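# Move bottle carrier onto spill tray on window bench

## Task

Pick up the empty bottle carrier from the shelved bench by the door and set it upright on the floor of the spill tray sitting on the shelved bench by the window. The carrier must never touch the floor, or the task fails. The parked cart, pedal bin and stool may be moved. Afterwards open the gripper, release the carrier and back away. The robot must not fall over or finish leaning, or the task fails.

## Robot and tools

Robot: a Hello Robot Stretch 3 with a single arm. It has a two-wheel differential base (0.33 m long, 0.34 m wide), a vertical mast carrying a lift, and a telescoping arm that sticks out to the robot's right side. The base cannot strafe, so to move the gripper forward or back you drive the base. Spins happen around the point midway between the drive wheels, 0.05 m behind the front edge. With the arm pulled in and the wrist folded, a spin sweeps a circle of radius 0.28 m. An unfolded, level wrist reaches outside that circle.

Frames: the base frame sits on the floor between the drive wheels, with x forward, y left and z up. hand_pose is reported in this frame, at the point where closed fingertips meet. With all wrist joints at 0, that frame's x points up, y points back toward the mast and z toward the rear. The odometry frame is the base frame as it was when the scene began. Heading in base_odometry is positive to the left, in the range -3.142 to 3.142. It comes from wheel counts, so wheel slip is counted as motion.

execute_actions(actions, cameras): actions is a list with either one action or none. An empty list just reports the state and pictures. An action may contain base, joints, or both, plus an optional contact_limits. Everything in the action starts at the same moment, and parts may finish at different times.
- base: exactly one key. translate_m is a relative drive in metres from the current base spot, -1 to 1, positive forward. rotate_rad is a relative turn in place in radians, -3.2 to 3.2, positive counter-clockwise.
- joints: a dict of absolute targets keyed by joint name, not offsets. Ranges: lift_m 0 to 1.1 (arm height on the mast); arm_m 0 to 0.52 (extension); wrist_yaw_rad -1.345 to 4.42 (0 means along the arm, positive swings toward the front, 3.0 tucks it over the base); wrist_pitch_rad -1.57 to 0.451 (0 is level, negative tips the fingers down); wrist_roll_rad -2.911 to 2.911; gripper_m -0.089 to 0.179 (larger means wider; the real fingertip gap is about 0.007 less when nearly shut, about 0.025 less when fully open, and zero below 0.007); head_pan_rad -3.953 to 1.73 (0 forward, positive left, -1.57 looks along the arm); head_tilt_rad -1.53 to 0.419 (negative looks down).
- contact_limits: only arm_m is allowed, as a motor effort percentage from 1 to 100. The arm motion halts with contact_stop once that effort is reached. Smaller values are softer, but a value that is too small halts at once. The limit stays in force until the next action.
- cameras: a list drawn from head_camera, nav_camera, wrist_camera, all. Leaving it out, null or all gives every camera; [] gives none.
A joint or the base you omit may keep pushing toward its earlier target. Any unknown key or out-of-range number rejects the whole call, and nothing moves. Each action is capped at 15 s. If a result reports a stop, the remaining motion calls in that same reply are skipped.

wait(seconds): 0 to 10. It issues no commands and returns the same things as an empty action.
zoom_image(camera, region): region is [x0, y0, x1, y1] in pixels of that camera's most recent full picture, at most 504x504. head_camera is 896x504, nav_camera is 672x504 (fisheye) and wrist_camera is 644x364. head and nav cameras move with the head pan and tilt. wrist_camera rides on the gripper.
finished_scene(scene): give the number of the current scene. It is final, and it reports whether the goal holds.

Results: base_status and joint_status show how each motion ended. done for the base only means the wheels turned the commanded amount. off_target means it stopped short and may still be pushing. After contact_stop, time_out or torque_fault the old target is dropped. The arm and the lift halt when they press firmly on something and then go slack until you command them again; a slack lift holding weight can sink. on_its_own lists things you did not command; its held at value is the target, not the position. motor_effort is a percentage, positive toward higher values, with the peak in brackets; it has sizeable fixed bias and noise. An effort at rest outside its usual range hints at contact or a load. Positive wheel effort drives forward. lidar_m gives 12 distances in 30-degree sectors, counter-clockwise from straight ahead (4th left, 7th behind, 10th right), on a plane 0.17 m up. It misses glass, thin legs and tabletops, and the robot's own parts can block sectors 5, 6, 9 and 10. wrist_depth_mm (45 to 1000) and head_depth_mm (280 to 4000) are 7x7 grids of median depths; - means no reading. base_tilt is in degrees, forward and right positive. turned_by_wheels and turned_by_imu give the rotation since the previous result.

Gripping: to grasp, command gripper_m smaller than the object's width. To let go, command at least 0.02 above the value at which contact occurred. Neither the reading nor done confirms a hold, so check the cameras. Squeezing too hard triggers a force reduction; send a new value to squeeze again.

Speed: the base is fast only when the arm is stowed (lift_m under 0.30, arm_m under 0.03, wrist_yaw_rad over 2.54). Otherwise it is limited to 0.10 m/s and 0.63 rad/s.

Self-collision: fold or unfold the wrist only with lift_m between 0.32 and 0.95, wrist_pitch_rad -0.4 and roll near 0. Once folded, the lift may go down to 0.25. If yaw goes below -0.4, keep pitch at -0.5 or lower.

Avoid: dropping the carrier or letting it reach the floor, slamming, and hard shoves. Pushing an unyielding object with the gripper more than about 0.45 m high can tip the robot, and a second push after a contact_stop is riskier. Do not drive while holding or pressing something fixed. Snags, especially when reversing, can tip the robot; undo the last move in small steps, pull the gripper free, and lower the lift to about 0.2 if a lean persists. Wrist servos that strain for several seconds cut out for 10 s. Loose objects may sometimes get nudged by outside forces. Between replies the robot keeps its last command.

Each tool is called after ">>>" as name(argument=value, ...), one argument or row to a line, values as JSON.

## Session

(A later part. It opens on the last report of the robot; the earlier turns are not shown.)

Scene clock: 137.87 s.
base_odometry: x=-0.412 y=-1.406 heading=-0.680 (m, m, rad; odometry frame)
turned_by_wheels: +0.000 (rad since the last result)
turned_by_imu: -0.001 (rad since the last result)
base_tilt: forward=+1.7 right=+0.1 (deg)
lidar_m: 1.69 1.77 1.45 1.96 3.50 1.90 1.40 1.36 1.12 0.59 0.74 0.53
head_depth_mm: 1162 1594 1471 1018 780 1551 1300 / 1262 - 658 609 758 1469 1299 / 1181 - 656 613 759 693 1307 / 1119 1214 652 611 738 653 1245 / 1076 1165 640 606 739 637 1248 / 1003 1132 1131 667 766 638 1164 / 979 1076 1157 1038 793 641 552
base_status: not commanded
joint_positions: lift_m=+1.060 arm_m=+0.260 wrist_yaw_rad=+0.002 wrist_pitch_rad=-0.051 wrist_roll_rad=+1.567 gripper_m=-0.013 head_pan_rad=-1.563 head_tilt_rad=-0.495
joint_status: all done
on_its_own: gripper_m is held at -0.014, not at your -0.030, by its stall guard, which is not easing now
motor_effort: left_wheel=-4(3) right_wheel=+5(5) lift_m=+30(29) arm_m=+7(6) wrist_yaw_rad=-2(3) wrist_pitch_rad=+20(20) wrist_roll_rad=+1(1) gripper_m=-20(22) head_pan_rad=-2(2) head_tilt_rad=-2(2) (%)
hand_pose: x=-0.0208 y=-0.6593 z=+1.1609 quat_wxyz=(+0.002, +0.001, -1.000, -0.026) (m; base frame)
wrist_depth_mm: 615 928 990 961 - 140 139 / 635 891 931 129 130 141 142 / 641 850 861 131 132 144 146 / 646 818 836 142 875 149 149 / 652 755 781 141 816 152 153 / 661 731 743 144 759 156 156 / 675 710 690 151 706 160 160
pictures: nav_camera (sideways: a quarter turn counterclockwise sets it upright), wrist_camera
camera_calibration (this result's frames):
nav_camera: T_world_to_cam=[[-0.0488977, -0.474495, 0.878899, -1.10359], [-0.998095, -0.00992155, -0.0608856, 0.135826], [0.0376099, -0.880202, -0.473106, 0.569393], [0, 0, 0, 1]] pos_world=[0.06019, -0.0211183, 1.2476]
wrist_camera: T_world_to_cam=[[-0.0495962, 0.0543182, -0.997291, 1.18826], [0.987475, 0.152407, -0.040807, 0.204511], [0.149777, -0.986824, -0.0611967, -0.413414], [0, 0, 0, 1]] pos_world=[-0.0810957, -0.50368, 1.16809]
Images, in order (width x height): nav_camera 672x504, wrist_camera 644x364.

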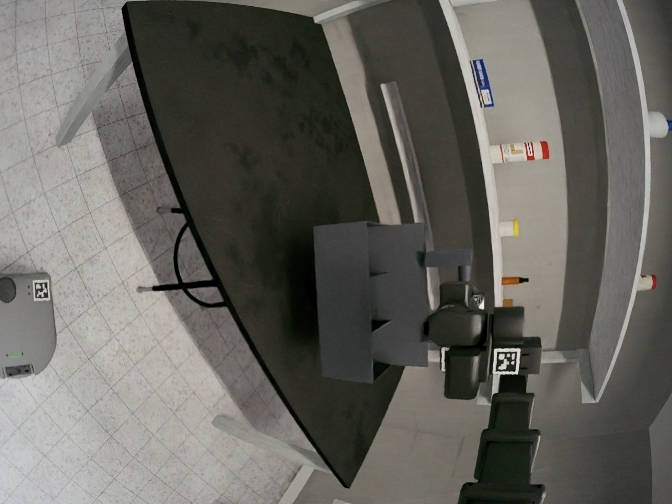

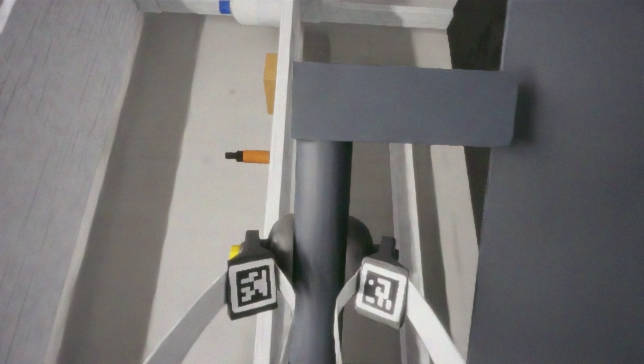

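>>> execute_actions(
  actions=[
    {"base":{"rotate_rad":-0.89},"joints":{"arm_m":0.0,"head_pan_rad":-3.14,"head_tilt_rad":-0.5}},
  ],
  cameras=["nav_camera"],
)

>>> execute_actions(
  actions=[
    {"base":{"translate_m":-1.0}},
  ],
  cameras=["wrist_camera"],
)

>>> execute_actions(
  actions=[
    {"base":{"translate_m":-1.0}},
  ],
  cameras=["head_camera","wrist_camera"],
)

Scene clock: 157.83 s.
base_odometry: x=-0.412 y=-1.406 heading=-1.570 (m, m, rad; odometry frame)
turned_by_wheels: -0.890 (rad since the last result)
turned_by_imu: -0.885 (rad since the last result)
base_tilt: forward=+1.7 right=+0.2 (deg)
lidar_m: 1.06 0.53 1.79 1.45 1.51 2.47 2.96 1.66 1.37 1.13 0.89 0.60
head_depth_mm: 3007 - - - - 1483 1305 / 3057 - - - - 1469 1306 / 3139 - - - - 1474 1301 / 3166 - - - - 1478 1304 / 3220 3408 - - - 1486 1301 / 3289 3473 - - - 1482 1307 / 3336 3577 - - - 1486 1312
base_status: done
joint_positions: lift_m=+1.060 arm_m=+0.001 wrist_yaw_rad=-0.001 wrist_pitch_rad=-0.051 wrist_roll_rad=+1.568 gripper_m=-0.013 head_pan_rad=-3.133 head_tilt_rad=-0.495
joint_status: all done
on_its_own: gripper_m is held at -0.014, not at your -0.030, by its stall guard, which is not easing now
motor_effort: left_wheel=+3(7) right_wheel=-3(9) lift_m=+30(30) arm_m=-5(5) wrist_yaw_rad=+1(2) wrist_pitch_rad=+20(20) wrist_roll_rad=+1(1) gripper_m=-21(21) head_pan_rad=-2(32) head_tilt_rad=-1(2) (%)
hand_pose: x=-0.0216 y=-0.4008 z=+1.1609 quat_wxyz=(+0.002, +0.000, -1.000, -0.026) (m; base frame)
wrist_depth_mm: - - - - - 140 140 / - - - 129 129 141 142 / - - - 131 131 144 145 / - - - 142 - 149 148 / - - - 141 - 152 152 / - - - 144 971 156 156 / - - - 151 - 159 159
pictures: nav_camera (sideways: a quarter turn counterclockwise sets it upright)
camera_calibration (this result's frames):
nav_camera: T_world_to_cam=[[-0.474537, 0.0484846, 0.878899, -1.10099], [-0.0107903, 0.998086, -0.0608856, 0.129804], [-0.880169, -0.038376, -0.473106, 0.574992], [0, 0, 0, 1]] pos_world=[-0.0149712, -0.0541084, 1.2476]
Images, in order (width x height): nav_camera 672x504.

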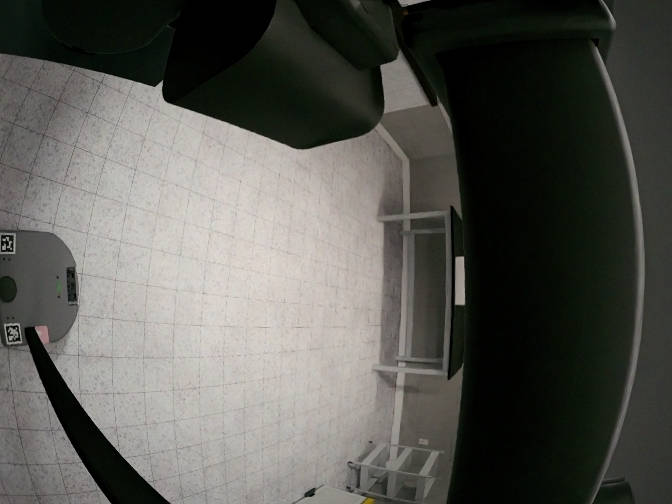

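Scene clock: 168.93 s.
base_odometry: x=-0.413 y=-0.406 heading=-1.570 (m, m, rad; odometry frame)
turned_by_wheels: +0.000 (rad since the last result)
turned_by_imu: -0.003 (rad since the last result)
base_tilt: forward=+1.8 right=+0.2 (deg)
lidar_m: 1.48 2.38 1.54 1.53 1.74 1.95 1.97 2.20 1.19 1.18 1.31 1.50
head_depth_mm: 2154 - - - - 1486 1297 / 2182 - - - - 1467 1301 / 2226 - - - - 1476 1301 / 2271 - - - - 1472 1306 / 2308 2481 - - - 1479 1307 / 2334 2549 - - - 1477 1304 / 2407 2578 - - - 1481 1315
base_status: done
joint_positions: lift_m=+1.060 arm_m=+0.001 wrist_yaw_rad=-0.001 wrist_pitch_rad=-0.051 wrist_roll_rad=+1.568 gripper_m=-0.013 head_pan_rad=-3.133 head_tilt_rad=-0.495
joint_status: not commanded
on_its_own: gripper_m is held at -0.014, not at your -0.030, by its stall guard, which is not easing now
motor_effort: left_wheel=+3(3) right_wheel=-4(9) lift_m=+30(30) arm_m=-5(5) wrist_yaw_rad=+0(1) wrist_pitch_rad=+19(20) wrist_roll_rad=+0(0) gripper_m=-20(21) head_pan_rad=-2(2) head_tilt_rad=-2(1) (%)
hand_pose: x=-0.0216 y=-0.4008 z=+1.1609 quat_wxyz=(+0.002, +0.000, -1.000, -0.026) (m; base frame)
wrist_depth_mm: - - - - 872 140 139 / - - - 129 129 141 142 / - - - 131 132 144 145 / - - - 142 - 149 149 / - - - 141 - 152 152 / - - - 144 - 156 156 / - - - 151 - 159 160
pictures: wrist_camera
camera_calibration (this result's frames):
wrist_camera: T_world_to_cam=[[-0.0484134, 0.0544707, -0.997341, 1.17433], [0.987966, 0.149466, -0.0397951, 0.163509], [0.146901, -0.987265, -0.0610513, -0.158637], [0, 0, 0, 1]] pos_world=[-0.0813842, -0.245023, 1.16803]
Images, in order (width x height): wrist_camera 644x364.

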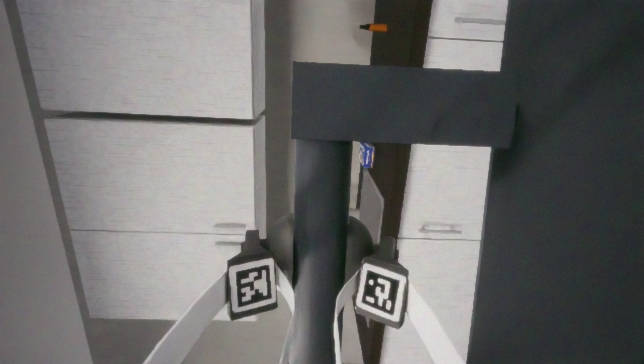

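Scene clock: 180.03 s.
base_odometry: x=-0.415 y=+0.594 heading=-1.569 (m, m, rad; odometry frame)
turned_by_wheels: +0.000 (rad since the last result)
turned_by_imu: -0.003 (rad since the last result)
base_tilt: forward=+1.8 right=+0.0 (deg)
lidar_m: 2.47 2.09 1.76 1.74 1.18 1.51 1.50 1.02 1.63 1.04 1.12 1.76
head_depth_mm: 1312 - - - - 1490 1302 / 1333 - - - - 1469 1303 / 1353 - - - - 1471 1301 / 1388 - - - - 1472 1301 / 1400 1532 - - - 1482 1312 / 1429 1560 - - - 1474 1310 / 1399 1577 - - - 1446 1309
base_status: done
joint_positions: lift_m=+1.060 arm_m=+0.001 wrist_yaw_rad=-0.001 wrist_pitch_rad=-0.051 wrist_roll_rad=+1.568 gripper_m=-0.013 head_pan_rad=-3.133 head_tilt_rad=-0.495
joint_status: not commanded
on_its_own: gripper_m is held at -0.014, not at your -0.030, by its stall guard, which is not easing now
motor_effort: left_wheel=+3(4) right_wheel=-3(9) lift_m=+30(30) arm_m=-4(5) wrist_yaw_rad=+1(0) wrist_pitch_rad=+20(20) wrist_roll_rad=+0(0) gripper_m=-21(21) head_pan_rad=-2(2) head_tilt_rad=-2(1) (%)
hand_pose: x=-0.0216 y=-0.4008 z=+1.1609 quat_wxyz=(+0.002, +0.000, -1.000, -0.026) (m; base frame)
wrist_depth_mm: - - - - - 140 139 / - - - 129 129 141 142 / - - - 131 131 143 145 / - - - 142 994 149 149 / - - - 141 886 153 152 / - - - 144 942 156 157 / - - - 151 987 159 160
pictures: head_camera (sideways: a quarter turn clockwise sets it upright), wrist_camera
camera_calibration (this result's frames):
head_camera: T_world_to_cam=[[0.497959, -0.0422904, -0.866169, 1.13729], [-0.0229611, -0.999103, 0.0355806, -0.0446909], [-0.866896, 0.0021705, -0.498484, 0.610531], [0, 0, 0, 1]] pos_world=[-0.0380829, 0.00212044, 1.29101]
wrist_camera: T_world_to_cam=[[-0.0484135, 0.0544707, -0.997341, 1.17433], [0.987966, 0.149466, -0.0397952, 0.163509], [0.146901, -0.987265, -0.0610513, -0.158637], [0, 0, 0, 1]] pos_world=[-0.0813842, -0.245023, 1.16803]
Images, in order (width x height): head_camera 896x504, wrist_camera 644x364.

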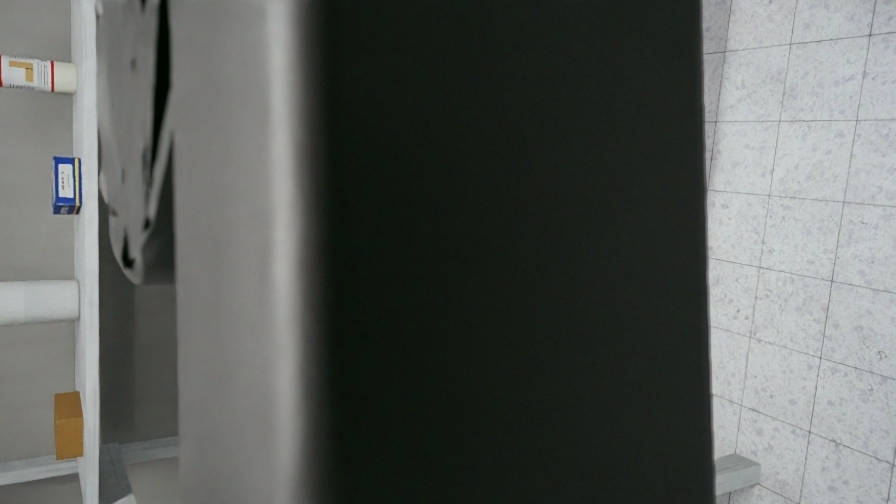

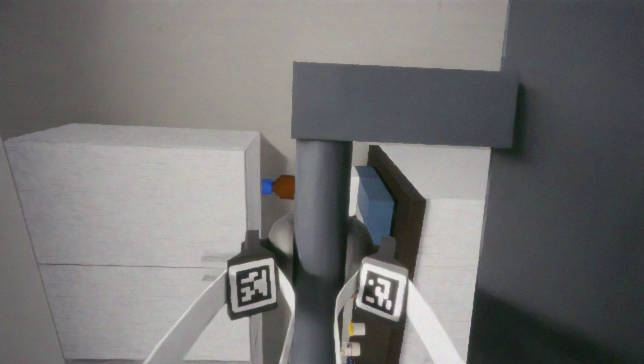

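>>> execute_actions(
  actions=[
    {"base":{"translate_m":-0.35},"joints":{"lift_m":1.09}},
  ],
  cameras=[],
)

>>> execute_actions(
  actions=[
    {"base":{"rotate_rad":-1.75},"joints":{"head_pan_rad":-1.57,"head_tilt_rad":-0.6}},
  ],
)

Scene clock: 188.57 s.
base_odometry: x=-0.415 y=+0.944 heading=-1.569 (m, m, rad; odometry frame)
turned_by_wheels: +0.000 (rad since the last result)
turned_by_imu: -0.001 (rad since the last result)
base_tilt: forward=+1.7 right=+0.2 (deg)
lidar_m: 2.83 2.16 1.83 1.73 1.43 1.16 1.15 0.72 1.57 1.43 1.13 1.65
head_depth_mm: - - - 901 778 653 1302 / - - - 919 780 671 1299 / - - - 938 780 685 1303 / - - - 904 783 728 1303 / - - - 949 763 1436 1309 / - - - 932 789 1443 1308 / - - - 938 791 1446 1311
base_status: done
joint_positions: lift_m=+1.090 arm_m=+0.001 wrist_yaw_rad=-0.001 wrist_pitch_rad=-0.051 wrist_roll_rad=+1.568 gripper_m=-0.013 head_pan_rad=-3.133 head_tilt_rad=-0.495
joint_status: all done
on_its_own: gripper_m is held at -0.014, not at your -0.030, by its stall guard, which is not easing now
motor_effort: left_wheel=+3(3) right_wheel=-3(8) lift_m=+30(32) arm_m=-4(5) wrist_yaw_rad=+0(1) wrist_pitch_rad=+20(20) wrist_roll_rad=+1(0) gripper_m=-21(21) head_pan_rad=-2(2) head_tilt_rad=-2(2) (%)
hand_pose: x=-0.0216 y=-0.4008 z=+1.1909 quat_wxyz=(+0.002, +0.000, -1.000, -0.026) (m; base frame)
wrist_depth_mm: - - - - - 140 139 / - - - 129 130 141 143 / - - - 131 131 144 145 / - - - 142 - 149 148 / - - - 141 - 152 152 / - - - 144 - 156 156 / - - - 151 932 160 160
pictures: none
No camera images: the call's "cameras" was empty. Leave "cameras" out to get every camera's image.

Scene clock: 192.27 s.
base_odometry: x=-0.415 y=+0.944 heading=+2.964 (m, m, rad; odometry frame)
turned_by_wheels: -1.750 (rad since the last result)
turned_by_imu: -1.739 (rad since the last result)
base_tilt: forward=+1.7 right=+0.2 (deg)
lidar_m: 1.56 1.12 1.35 2.80 2.47 1.86 1.73 1.00 1.20 1.15 0.75 0.72
head_depth_mm: - - - - 376 1345 1237 / - - - - - 1349 1237 / - - - - - 1363 1239 / - - - - 372 1346 1241 / 1098 359 - 438 369 408 1241 / 1096 332 380 423 366 403 1246 / 1094 1195 1187 428 373 1354 1249
base_status: done
joint_positions: lift_m=+1.090 arm_m=+0.001 wrist_yaw_rad=+0.000 wrist_pitch_rad=-0.051 wrist_roll_rad=+1.568 gripper_m=-0.013 head_pan_rad=-1.577 head_tilt_rad=-0.592
joint_status: all done
on_its_own: gripper_m is held at -0.014, not at your -0.030, by its stall guard, which is not easing now
motor_effort: left_wheel=+2(8) right_wheel=-4(7) lift_m=+30(30) arm_m=-4(5) wrist_yaw_rad=+0(0) wrist_pitch_rad=+20(20) wrist_roll_rad=+0(0) gripper_m=-21(21) head_pan_rad=+2(30) head_tilt_rad=-3(13) (%)
hand_pose: x=-0.0215 y=-0.4008 z=+1.1909 quat_wxyz=(+0.002, +0.000, -1.000, -0.026) (m; base frame)
wrist_depth_mm: 950 878 991 962 - 141 140 / 998 892 - 129 130 141 142 / 991 874 - 131 132 144 146 / - 944 - 142 - 149 149 / - 910 - 141 - 153 153 / - 925 - 144 - 156 157 / - 879 - 151 - 160 160
pictures: head_camera (sideways: a quarter turn clockwise sets it upright), nav_camera (sideways: a quarter turn counterclockwise sets it upright), wrist_camera
camera_calibration (this result's frames):
head_camera: T_world_to_cam=[[0.0501669, 0.579379, -0.813513, 1.07136], [0.998633, -0.0410738, 0.0323301, -0.0466866], [-0.0146827, -0.814022, -0.580648, 0.712233], [0, 0, 0, 1]] pos_world=[0.00333338, -0.0428693, 1.28663]
nav_camera: T_world_to_cam=[[-0.0560218, -0.557222, 0.828472, -1.03779], [-0.9981, 0.00993964, -0.0608069, 0.135716], [0.0256482, -0.830304, -0.55672, 0.678257], [0, 0, 0, 1]] pos_world=[0.0599238, -0.0164664, 1.24563]
wrist_camera: T_world_to_cam=[[-0.0484346, 0.0544549, -0.997341, 1.20425], [0.987903, 0.149879, -0.0397929, 0.16476], [0.147314, -0.987204, -0.0610555, -0.156784], [0, 0, 0, 1]] pos_world=[-0.0813428, -0.245049, 1.19803]
Images, in order (width x height): head_camera 896x504, nav_camera 672x504, wrist_camera 644x364.

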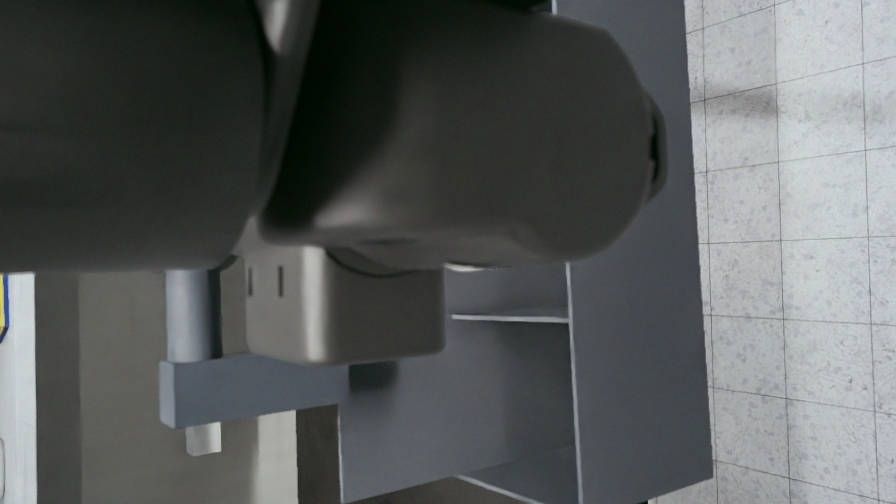

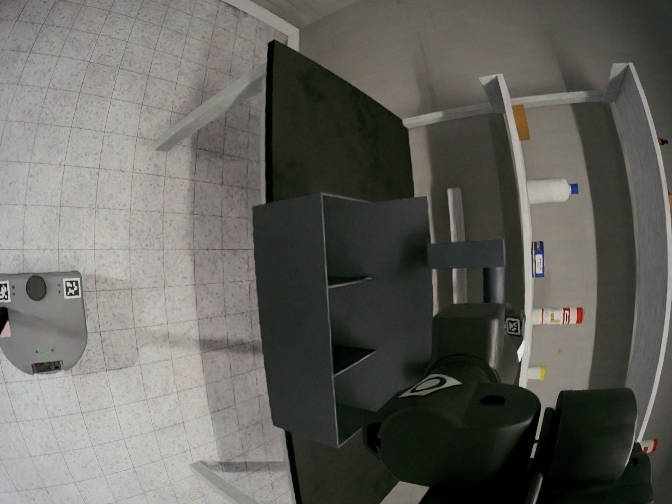

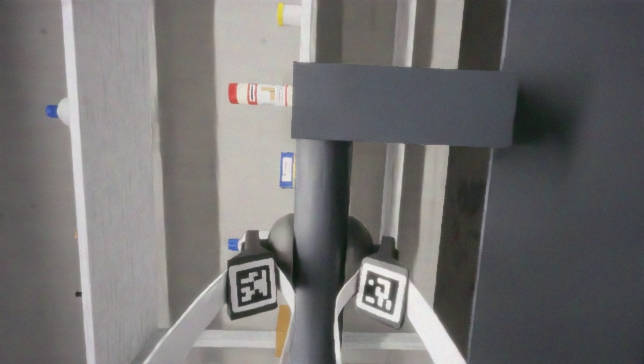

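>>> execute_actions(
  actions=[
    {"joints":{"arm_m":0.33,"head_tilt_rad":-0.7}},
  ],
  cameras=["head_camera","nav_camera"],
)

Scene clock: 200.10 s.
base_odometry: x=-0.415 y=+0.944 heading=+2.964 (m, m, rad; odometry frame)
turned_by_wheels: +0.000 (rad since the last result)
turned_by_imu: -0.001 (rad since the last result)
base_tilt: forward=+1.6 right=+0.2 (deg)
lidar_m: 1.56 1.12 1.35 2.80 2.47 1.87 1.73 1.00 1.20 1.15 0.75 0.72
head_depth_mm: 1111 1236 941 709 1510 1356 1191 / 1089 676 874 772 1481 1353 1191 / 630 661 663 773 1484 1356 1187 / 637 659 659 772 1475 1361 1187 / 623 653 651 773 1483 1359 1191 / 1083 652 828 738 1484 1363 1190 / 1095 1212 981 781 1482 1365 1194
base_status: not commanded
joint_positions: lift_m=+1.090 arm_m=+0.330 wrist_yaw_rad=+0.000 wrist_pitch_rad=-0.051 wrist_roll_rad=+1.568 gripper_m=-0.013 head_pan_rad=-1.577 head_tilt_rad=-0.691
joint_status: all done
on_its_own: gripper_m is held at -0.014, not at your -0.030, by its stall guard, which is not easing now
motor_effort: left_wheel=+3(3) right_wheel=-3(4) lift_m=+30(30) arm_m=+7(7) wrist_yaw_rad=+0(0) wrist_pitch_rad=+20(20) wrist_roll_rad=+0(0) gripper_m=-21(21) head_pan_rad=+3(2) head_tilt_rad=-3(9) (%)
hand_pose: x=-0.0215 y=-0.7292 z=+1.1909 quat_wxyz=(+0.002, +0.000, -1.000, -0.026) (m; base frame)
wrist_depth_mm: 597 658 672 677 678 141 140 / 592 672 486 129 129 141 143 / 590 702 693 131 131 144 147 / 595 706 721 142 737 149 150 / 609 735 751 140 756 153 153 / 607 756 768 144 791 156 157 / 612 784 808 151 827 160 160
pictures: head_camera (sideways: a quarter turn clockwise sets it upright), nav_camera (sideways: a quarter turn counterclockwise sets it upright)
camera_calibration (this result's frames):
head_camera: T_world_to_cam=[[0.0506398, 0.656797, -0.752365, 0.991651], [0.998615, -0.0440851, 0.028729, -0.0419943], [-0.014299, -0.752778, -0.658119, 0.81301], [0, 0, 0, 1]] pos_world=[0.00334431, -0.041149, 1.28235]
nav_camera: T_world_to_cam=[[-0.0565047, -0.636223, 0.769434, -0.960819], [-0.998063, 0.0159116, -0.0601376, 0.134837], [0.0260179, -0.771341, -0.635889, 0.781248], [0, 0, 0, 1]] pos_world=[0.0599586, -0.0108314, 1.24418]
Images, in order (width x height): head_camera 896x504, nav_camera 672x504.

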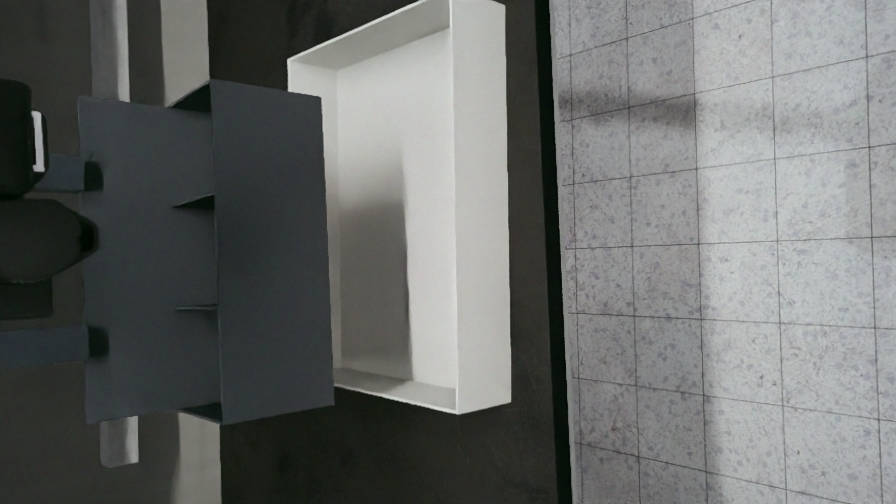

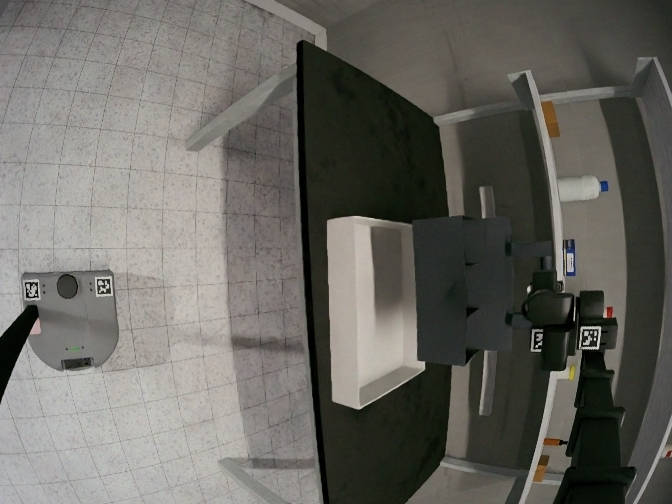

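>>> execute_actions(
  actions=[
    {"base":{"translate_m":-0.043},"joints":{"arm_m":0.29,"lift_m":1.03}},
  ],
  cameras=["head_camera"],
)

Scene clock: 216.13 s.
base_odometry: x=-0.373 y=+0.937 heading=+2.964 (m, m, rad; odometry frame)
turned_by_wheels: +0.000 (rad since the last result)
turned_by_imu: +0.000 (rad since the last result)
base_tilt: forward=+1.8 right=+0.1 (deg)
lidar_m: 1.61 1.16 1.41 2.81 2.42 1.82 1.68 0.96 1.20 1.15 1.19 0.75
head_depth_mm: - 1229 974 754 1516 1356 1188 / 1113 685 663 707 1482 1359 1186 / - 665 645 705 1484 1362 1189 / - 666 641 703 1476 1355 1190 / 1066 649 648 699 1488 1359 1192 / 1091 670 682 700 1486 1363 1188 / 1095 1206 982 759 1485 1369 1190
base_status: done
joint_positions: lift_m=+1.030 arm_m=+0.290 wrist_yaw_rad=+0.000 wrist_pitch_rad=-0.051 wrist_roll_rad=+1.568 gripper_m=-0.013 head_pan_rad=-1.577 head_tilt_rad=-0.691
joint_status: all done
on_its_own: gripper_m is held at -0.014, not at your -0.030, by its stall guard, which is not easing now
motor_effort: left_wheel=+3(5) right_wheel=-3(10) lift_m=+20(25) arm_m=-5(6) wrist_yaw_rad=+0(0) wrist_pitch_rad=+20(20) wrist_roll_rad=+1(0) gripper_m=-21(21) head_pan_rad=+2(3) head_tilt_rad=-3(3) (%)
hand_pose: x=-0.0215 y=-0.6900 z=+1.1314 quat_wxyz=(+0.002, +0.000, -1.000, -0.026) (m; base frame)
wrist_depth_mm: 694 702 694 711 711 140 139 / 688 716 529 129 129 142 142 / 679 725 553 131 131 144 145 / 700 755 749 142 777 149 149 / 691 779 782 140 807 153 153 / 682 810 809 144 842 156 156 / 714 830 576 151 855 160 160
pictures: head_camera (sideways: a quarter turn clockwise sets it upright)
camera_calibration (this result's frames):
head_camera: T_world_to_cam=[[0.0506322, 0.656798, -0.752365, 0.991651], [0.998615, -0.0440736, 0.028729, -0.0419943], [-0.0142903, -0.752778, -0.65812, 0.81301], [0, 0, 0, 1]] pos_world=[0.00334479, -0.041149, 1.28235]
Images, in order (width x height): head_camera 896x504.

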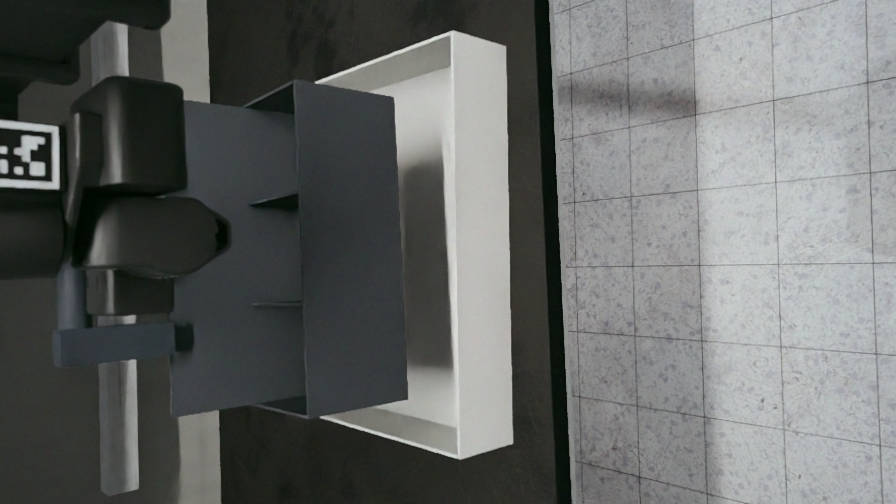

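>>> execute_actions(
  actions=[
    {"joints":{"lift_m":0.945}},
  ],
  cameras=["head_camera"],
)

Scene clock: 222.90 s.
base_odometry: x=-0.373 y=+0.937 heading=+2.964 (m, m, rad; odometry frame)
turned_by_wheels: +0.000 (rad since the last result)
turned_by_imu: -0.001 (rad since the last result)
base_tilt: forward=+1.8 right=+0.1 (deg)
lidar_m: 1.61 1.16 1.42 2.81 2.42 1.82 1.69 0.96 1.20 1.15 1.19 0.75
head_depth_mm: 1107 - - 714 1523 1358 1189 / 1097 - 819 704 1478 1355 1184 / 1103 - 759 694 1479 1358 1189 / 1091 - 768 686 1482 1356 1191 / 1092 1146 732 681 1487 1366 1187 / 1089 1215 773 692 1486 1365 1191 / 1099 1208 983 757 1479 1364 1191
base_status: not commanded
joint_positions: lift_m=+0.945 arm_m=+0.290 wrist_yaw_rad=+0.000 wrist_pitch_rad=-0.051 wrist_roll_rad=+1.568 gripper_m=-0.013 head_pan_rad=-1.577 head_tilt_rad=-0.691
joint_status: all done
on_its_own: gripper_m is held at -0.014, not at your -0.030, by its stall guard, which is not easing now
motor_effort: left_wheel=+3(2) right_wheel=-3(3) lift_m=+20(21) arm_m=-5(5) wrist_yaw_rad=+0(0) wrist_pitch_rad=+20(20) wrist_roll_rad=+0(1) gripper_m=-21(21) head_pan_rad=+2(2) head_tilt_rad=-3(2) (%)
hand_pose: x=-0.0215 y=-0.6900 z=+1.0464 quat_wxyz=(+0.002, +0.000, -1.000, -0.026) (m; base frame)
wrist_depth_mm: 692 683 597 719 719 140 139 / 713 524 622 129 130 141 142 / 725 738 636 131 131 144 146 / 748 748 656 142 782 150 149 / 760 778 573 141 807 152 153 / 791 788 495 144 690 155 156 / 824 582 829 151 874 159 161
pictures: head_camera (sideways: a quarter turn clockwise sets it upright)
camera_calibration (this result's frames):
head_camera: T_world_to_cam=[[0.0506323, 0.656798, -0.752365, 0.991651], [0.998615, -0.0440737, 0.028729, -0.0419943], [-0.0142904, -0.752778, -0.658119, 0.81301], [0, 0, 0, 1]] pos_world=[0.00334478, -0.041149, 1.28235]
Images, in order (width x height): head_camera 896x504.

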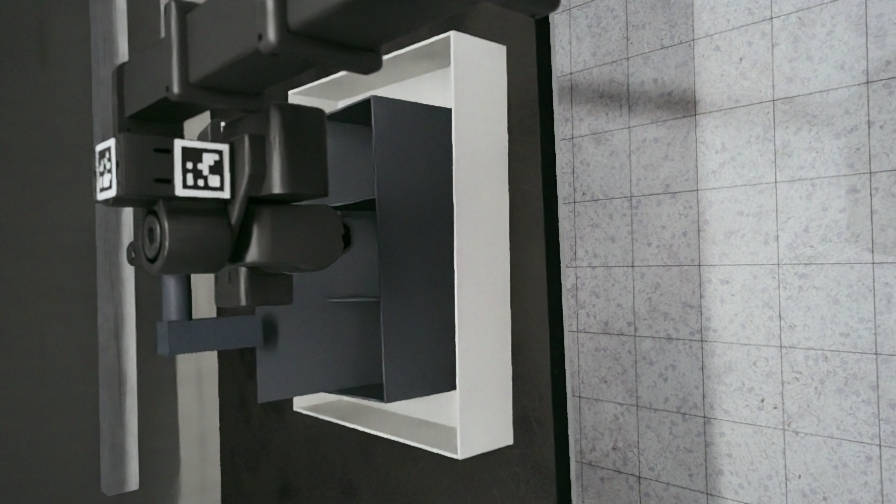

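>>> execute_actions(
  actions=[
    {"joints":{"lift_m":0.93}},
  ],
  cameras=[],
)

Scene clock: 225.50 s.
base_odometry: x=-0.373 y=+0.937 heading=+2.964 (m, m, rad; odometry frame)
turned_by_wheels: +0.000 (rad since the last result)
turned_by_imu: +0.000 (rad since the last result)
base_tilt: forward=+1.8 right=+0.2 (deg)
lidar_m: 1.61 1.16 1.42 2.81 2.42 1.83 1.69 0.96 1.20 1.15 1.20 0.75
head_depth_mm: 1110 1228 - 709 1509 1355 1186 / 1105 - 821 707 1479 1359 1192 / 1098 - 781 700 1485 1358 1190 / 1093 1197 791 695 1480 1363 1184 / 1089 1192 743 688 1487 1361 1190 / 1094 1211 862 696 1489 1364 1192 / 1097 1214 983 757 1488 1364 1193
base_status: not commanded
joint_positions: lift_m=+0.930 arm_m=+0.290 wrist_yaw_rad=-0.001 wrist_pitch_rad=-0.044 wrist_roll_rad=+1.568 gripper_m=-0.013 head_pan_rad=-1.577 head_tilt_rad=-0.691
joint_status: all done
on_its_own: gripper_m is held at -0.014, not at your -0.030, by its stall guard, which is not easing now
motor_effort: left_wheel=+2(2) right_wheel=-3(4) lift_m=+20(19) arm_m=-4(4) wrist_yaw_rad=+1(1) wrist_pitch_rad=+17(20) wrist_roll_rad=+0(1) gripper_m=-20(21) head_pan_rad=+3(3) head_tilt_rad=-3(4) (%)
hand_pose: x=-0.0215 y=-0.6903 z=+1.0333 quat_wxyz=(+0.002, +0.000, -1.000, -0.022) (m; base frame)
wrist_depth_mm: 693 688 649 711 717 142 141 / 717 518 655 129 130 143 145 / 722 737 673 132 132 145 148 / 748 760 673 141 788 151 151 / 780 766 605 140 787 154 155 / 792 802 531 144 685 158 159 / 842 579 787 149 836 162 162
pictures: none
No camera images: the call's "cameras" was empty. Leave "cameras" out to get every camera's image.

Touching. Release.

>>> execute_actions(
  actions=[
    {"joints":{"lift_m":0.925,"gripper_m":0.08}},
  ],
  cameras=["wrist_camera"],
)

>>> execute_actions(
  actions=[
    {"joints":{"arm_m":0.0}},
  ],
)

Scene clock: 231.90 s.
base_odometry: x=-0.373 y=+0.937 heading=+2.964 (m, m, rad; odometry frame)
turned_by_wheels: +0.000 (rad since the last result)
turned_by_imu: -0.001 (rad since the last result)
base_tilt: forward=+1.8 right=+0.1 (deg)
lidar_m: 1.61 1.16 1.42 2.80 2.42 1.83 1.69 0.96 1.20 1.15 1.19 0.75
head_depth_mm: 1107 1233 - 707 1514 1358 1189 / 1101 - 819 704 1477 1358 1188 / 1096 - 782 698 1485 1359 1191 / 1094 1214 - 694 1481 1363 1188 / 1091 1194 744 688 1485 1364 1192 / 1090 1214 862 697 1483 1365 1187 / 1097 1209 978 759 1487 1370 1196
base_status: not commanded
joint_positions: lift_m=+0.925 arm_m=+0.290 wrist_yaw_rad=-0.001 wrist_pitch_rad=-0.024 wrist_roll_rad=+1.568 gripper_m=+0.080 head_pan_rad=-1.577 head_tilt_rad=-0.691
joint_status: all done
motor_effort: left_wheel=+2(3) right_wheel=-3(3) lift_m=+18(18) arm_m=-3(4) wrist_yaw_rad=+1(0) wrist_pitch_rad=+9(17) wrist_roll_rad=+1(0) gripper_m=+1(81) head_pan_rad=+2(2) head_tilt_rad=-2(3) (%)
hand_pose: x=-0.0215 y=-0.6909 z=+1.0336 quat_wxyz=(+0.002, +0.000, -1.000, -0.012) (m; base frame)
wrist_depth_mm: 707 694 590 707 716 484 138 / 718 534 610 128 128 140 141 / 734 735 622 130 130 142 144 / 754 762 636 140 766 147 148 / 788 807 790 144 815 151 150 / 795 809 827 146 - 155 154 / 844 582 687 149 842 158 159
pictures: wrist_camera
camera_calibration (this result's frames):
wrist_camera: T_world_to_cam=[[-0.0484108, 0.0268837, -0.998466, 1.04529], [0.987944, 0.148458, -0.0439034, 0.205321], [0.14705, -0.988553, -0.0337465, -0.481959], [0, 0, 0, 1]] pos_world=[-0.0813697, -0.535024, 1.03644]
Images, in order (width x height): wrist_camera 644x364.

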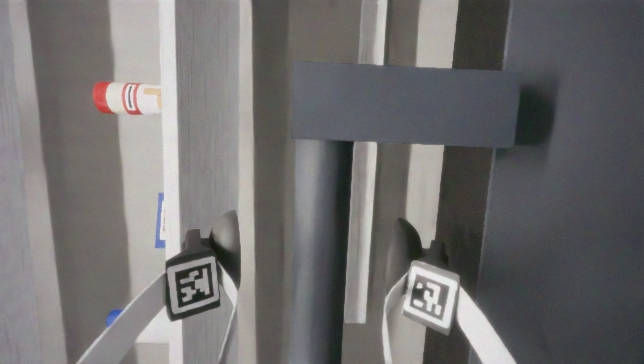

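Scene clock: 235.23 s.
base_odometry: x=-0.373 y=+0.937 heading=+2.964 (m, m, rad; odometry frame)
turned_by_wheels: +0.000 (rad since the last result)
turned_by_imu: +0.000 (rad since the last result)
base_tilt: forward=+1.8 right=+0.2 (deg)
lidar_m: 1.61 1.16 1.42 2.81 2.43 1.82 1.69 0.96 1.20 1.15 1.19 0.75
head_depth_mm: 1108 1234 976 765 - - - / 1104 1224 820 705 - - - / 1099 1143 746 699 - - 1149 / 1089 1193 754 684 - 1329 1166 / 1092 1196 736 688 1487 1363 1190 / 1094 1216 862 698 1493 1363 1188 / 1093 1210 981 758 1482 1365 1192
base_status: not commanded
joint_positions: lift_m=+0.925 arm_m=+0.001 wrist_yaw_rad=-0.001 wrist_pitch_rad=-0.023 wrist_roll_rad=+1.568 gripper_m=+0.080 head_pan_rad=-1.577 head_tilt_rad=-0.691
joint_status: all done
motor_effort: left_wheel=+2(3) right_wheel=-3(3) lift_m=+18(18) arm_m=-5(5) wrist_yaw_rad=+0(0) wrist_pitch_rad=+9(9) wrist_roll_rad=+1(1) gripper_m=+1(1) head_pan_rad=+2(2) head_tilt_rad=-3(3) (%)
hand_pose: x=-0.0215 y=-0.4017 z=+1.0338 quat_wxyz=(+0.002, +0.000, -1.000, -0.012) (m; base frame)
wrist_depth_mm: 765 979 977 - 992 427 257 / 784 - - - 428 325 264 / 786 - 856 - 434 330 268 / 786 - - - 445 341 279 / 811 - - - 449 345 287 / 875 - 981 - - 350 294 / 873 - - - 861 307 299
pictures: head_camera (sideways: a quarter turn clockwise sets it upright), nav_camera (sideways: a quarter turn counterclockwise sets it upright), wrist_camera
camera_calibration (this result's frames):
head_camera: T_world_to_cam=[[0.0505678, 0.656804, -0.752364, 0.991651], [0.998619, -0.0439756, 0.0287289, -0.0419943], [-0.0142164, -0.752778, -0.658121, 0.813011], [0, 0, 0, 1]] pos_world=[0.00334882, -0.0411492, 1.28235]
nav_camera: T_world_to_cam=[[-0.0564349, -0.63623, 0.769433, -0.960818], [-0.998065, 0.0158023, -0.0601376, 0.134837], [0.0261025, -0.771338, -0.635891, 0.781249], [0, 0, 0, 1]] pos_world=[0.0599598, -0.0108254, 1.24418]
wrist_camera: T_world_to_cam=[[-0.0484116, 0.0258272, -0.998494, 1.03739], [0.987944, 0.148412, -0.0440612, 0.162548], [0.147051, -0.988588, -0.0327007, -0.197192], [0, 0, 0, 1]] pos_world=[-0.0813697, -0.245859, 1.03654]
Images, in order (width x height): head_camera 896x504, nav_camera 672x504, wrist_camera 644x364.

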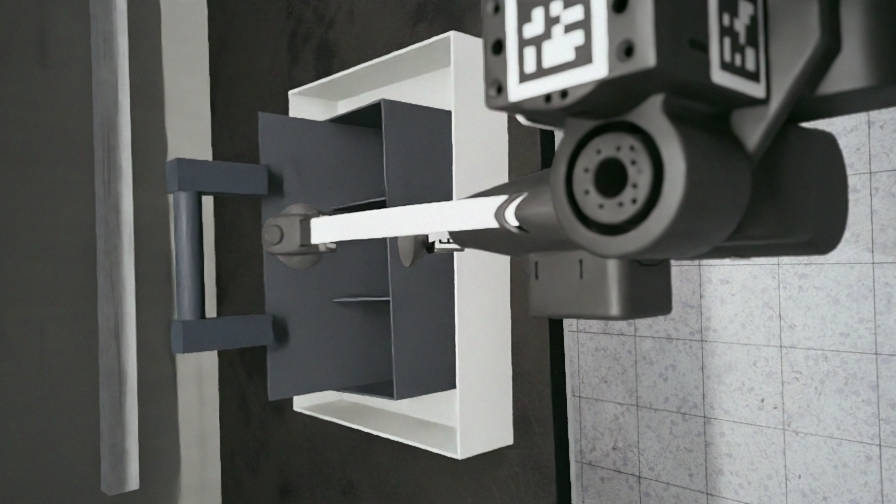

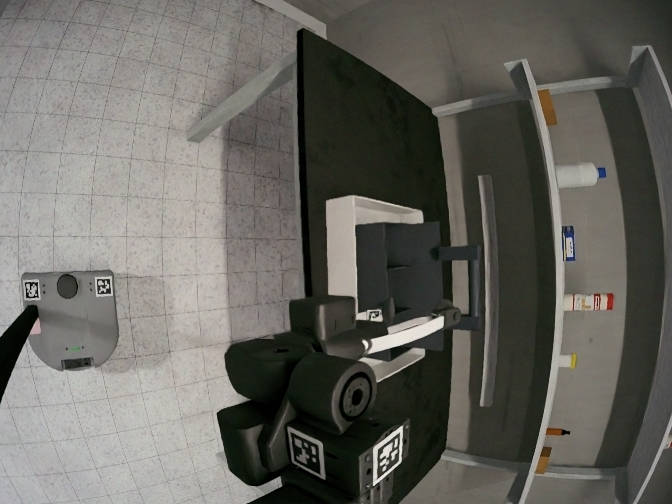

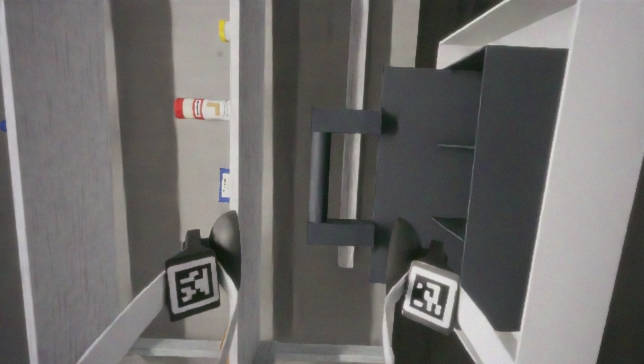

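Swing the wrist away a bit for extra clearance.

>>> execute_actions(
  actions=[
    {"joints":{"wrist_yaw_rad":1.5}},
  ],
  cameras=[],
)

>>> finished_scene(
  scene=1,
)

Scene clock: 239.77 s.
base_odometry: x=-0.373 y=+0.937 heading=+2.964 (m, m, rad; odometry frame)
turned_by_wheels: +0.000 (rad since the last result)
turned_by_imu: -0.001 (rad since the last result)
base_tilt: forward=+1.8 right=+0.1 (deg)
lidar_m: 1.61 1.16 1.41 2.80 2.42 1.83 1.69 0.96 1.20 1.15 1.19 0.76
head_depth_mm: 1110 1226 972 764 - - 1189 / 1106 1224 820 705 - - 1167 / 1096 1144 747 699 - - 1148 / 1092 1198 741 693 698 - 1156 / 1091 1195 736 687 1484 1418 1149 / 1089 1209 859 699 - - - / 1093 1209 983 758 752 1432 -
base_status: not commanded
joint_positions: lift_m=+0.925 arm_m=+0.001 wrist_yaw_rad=+1.497 wrist_pitch_rad=-0.023 wrist_roll_rad=+1.568 gripper_m=+0.080 head_pan_rad=-1.577 head_tilt_rad=-0.691
joint_status: all done
motor_effort: left_wheel=+2(3) right_wheel=-3(3) lift_m=+18(19) arm_m=-4(5) wrist_yaw_rad=+3(2) wrist_pitch_rad=+9(9) wrist_roll_rad=+0(0) gripper_m=+1(1) head_pan_rad=+3(2) head_tilt_rad=-3(3) (%)
hand_pose: x=+0.2336 y=-0.1649 z=+1.0338 quat_wxyz=(+0.009, +0.680, -0.733, -0.007) (m; base frame)
wrist_depth_mm: - - - - - - - / - - - - - - - / - - - - - - - / - - - - - - - / - - - - - - - / - - - - - - - / - - - - - - -
pictures: none
No camera images: the call's "cameras" was empty. Leave "cameras" out to get every camera's image.

The scene is finished: the task was done.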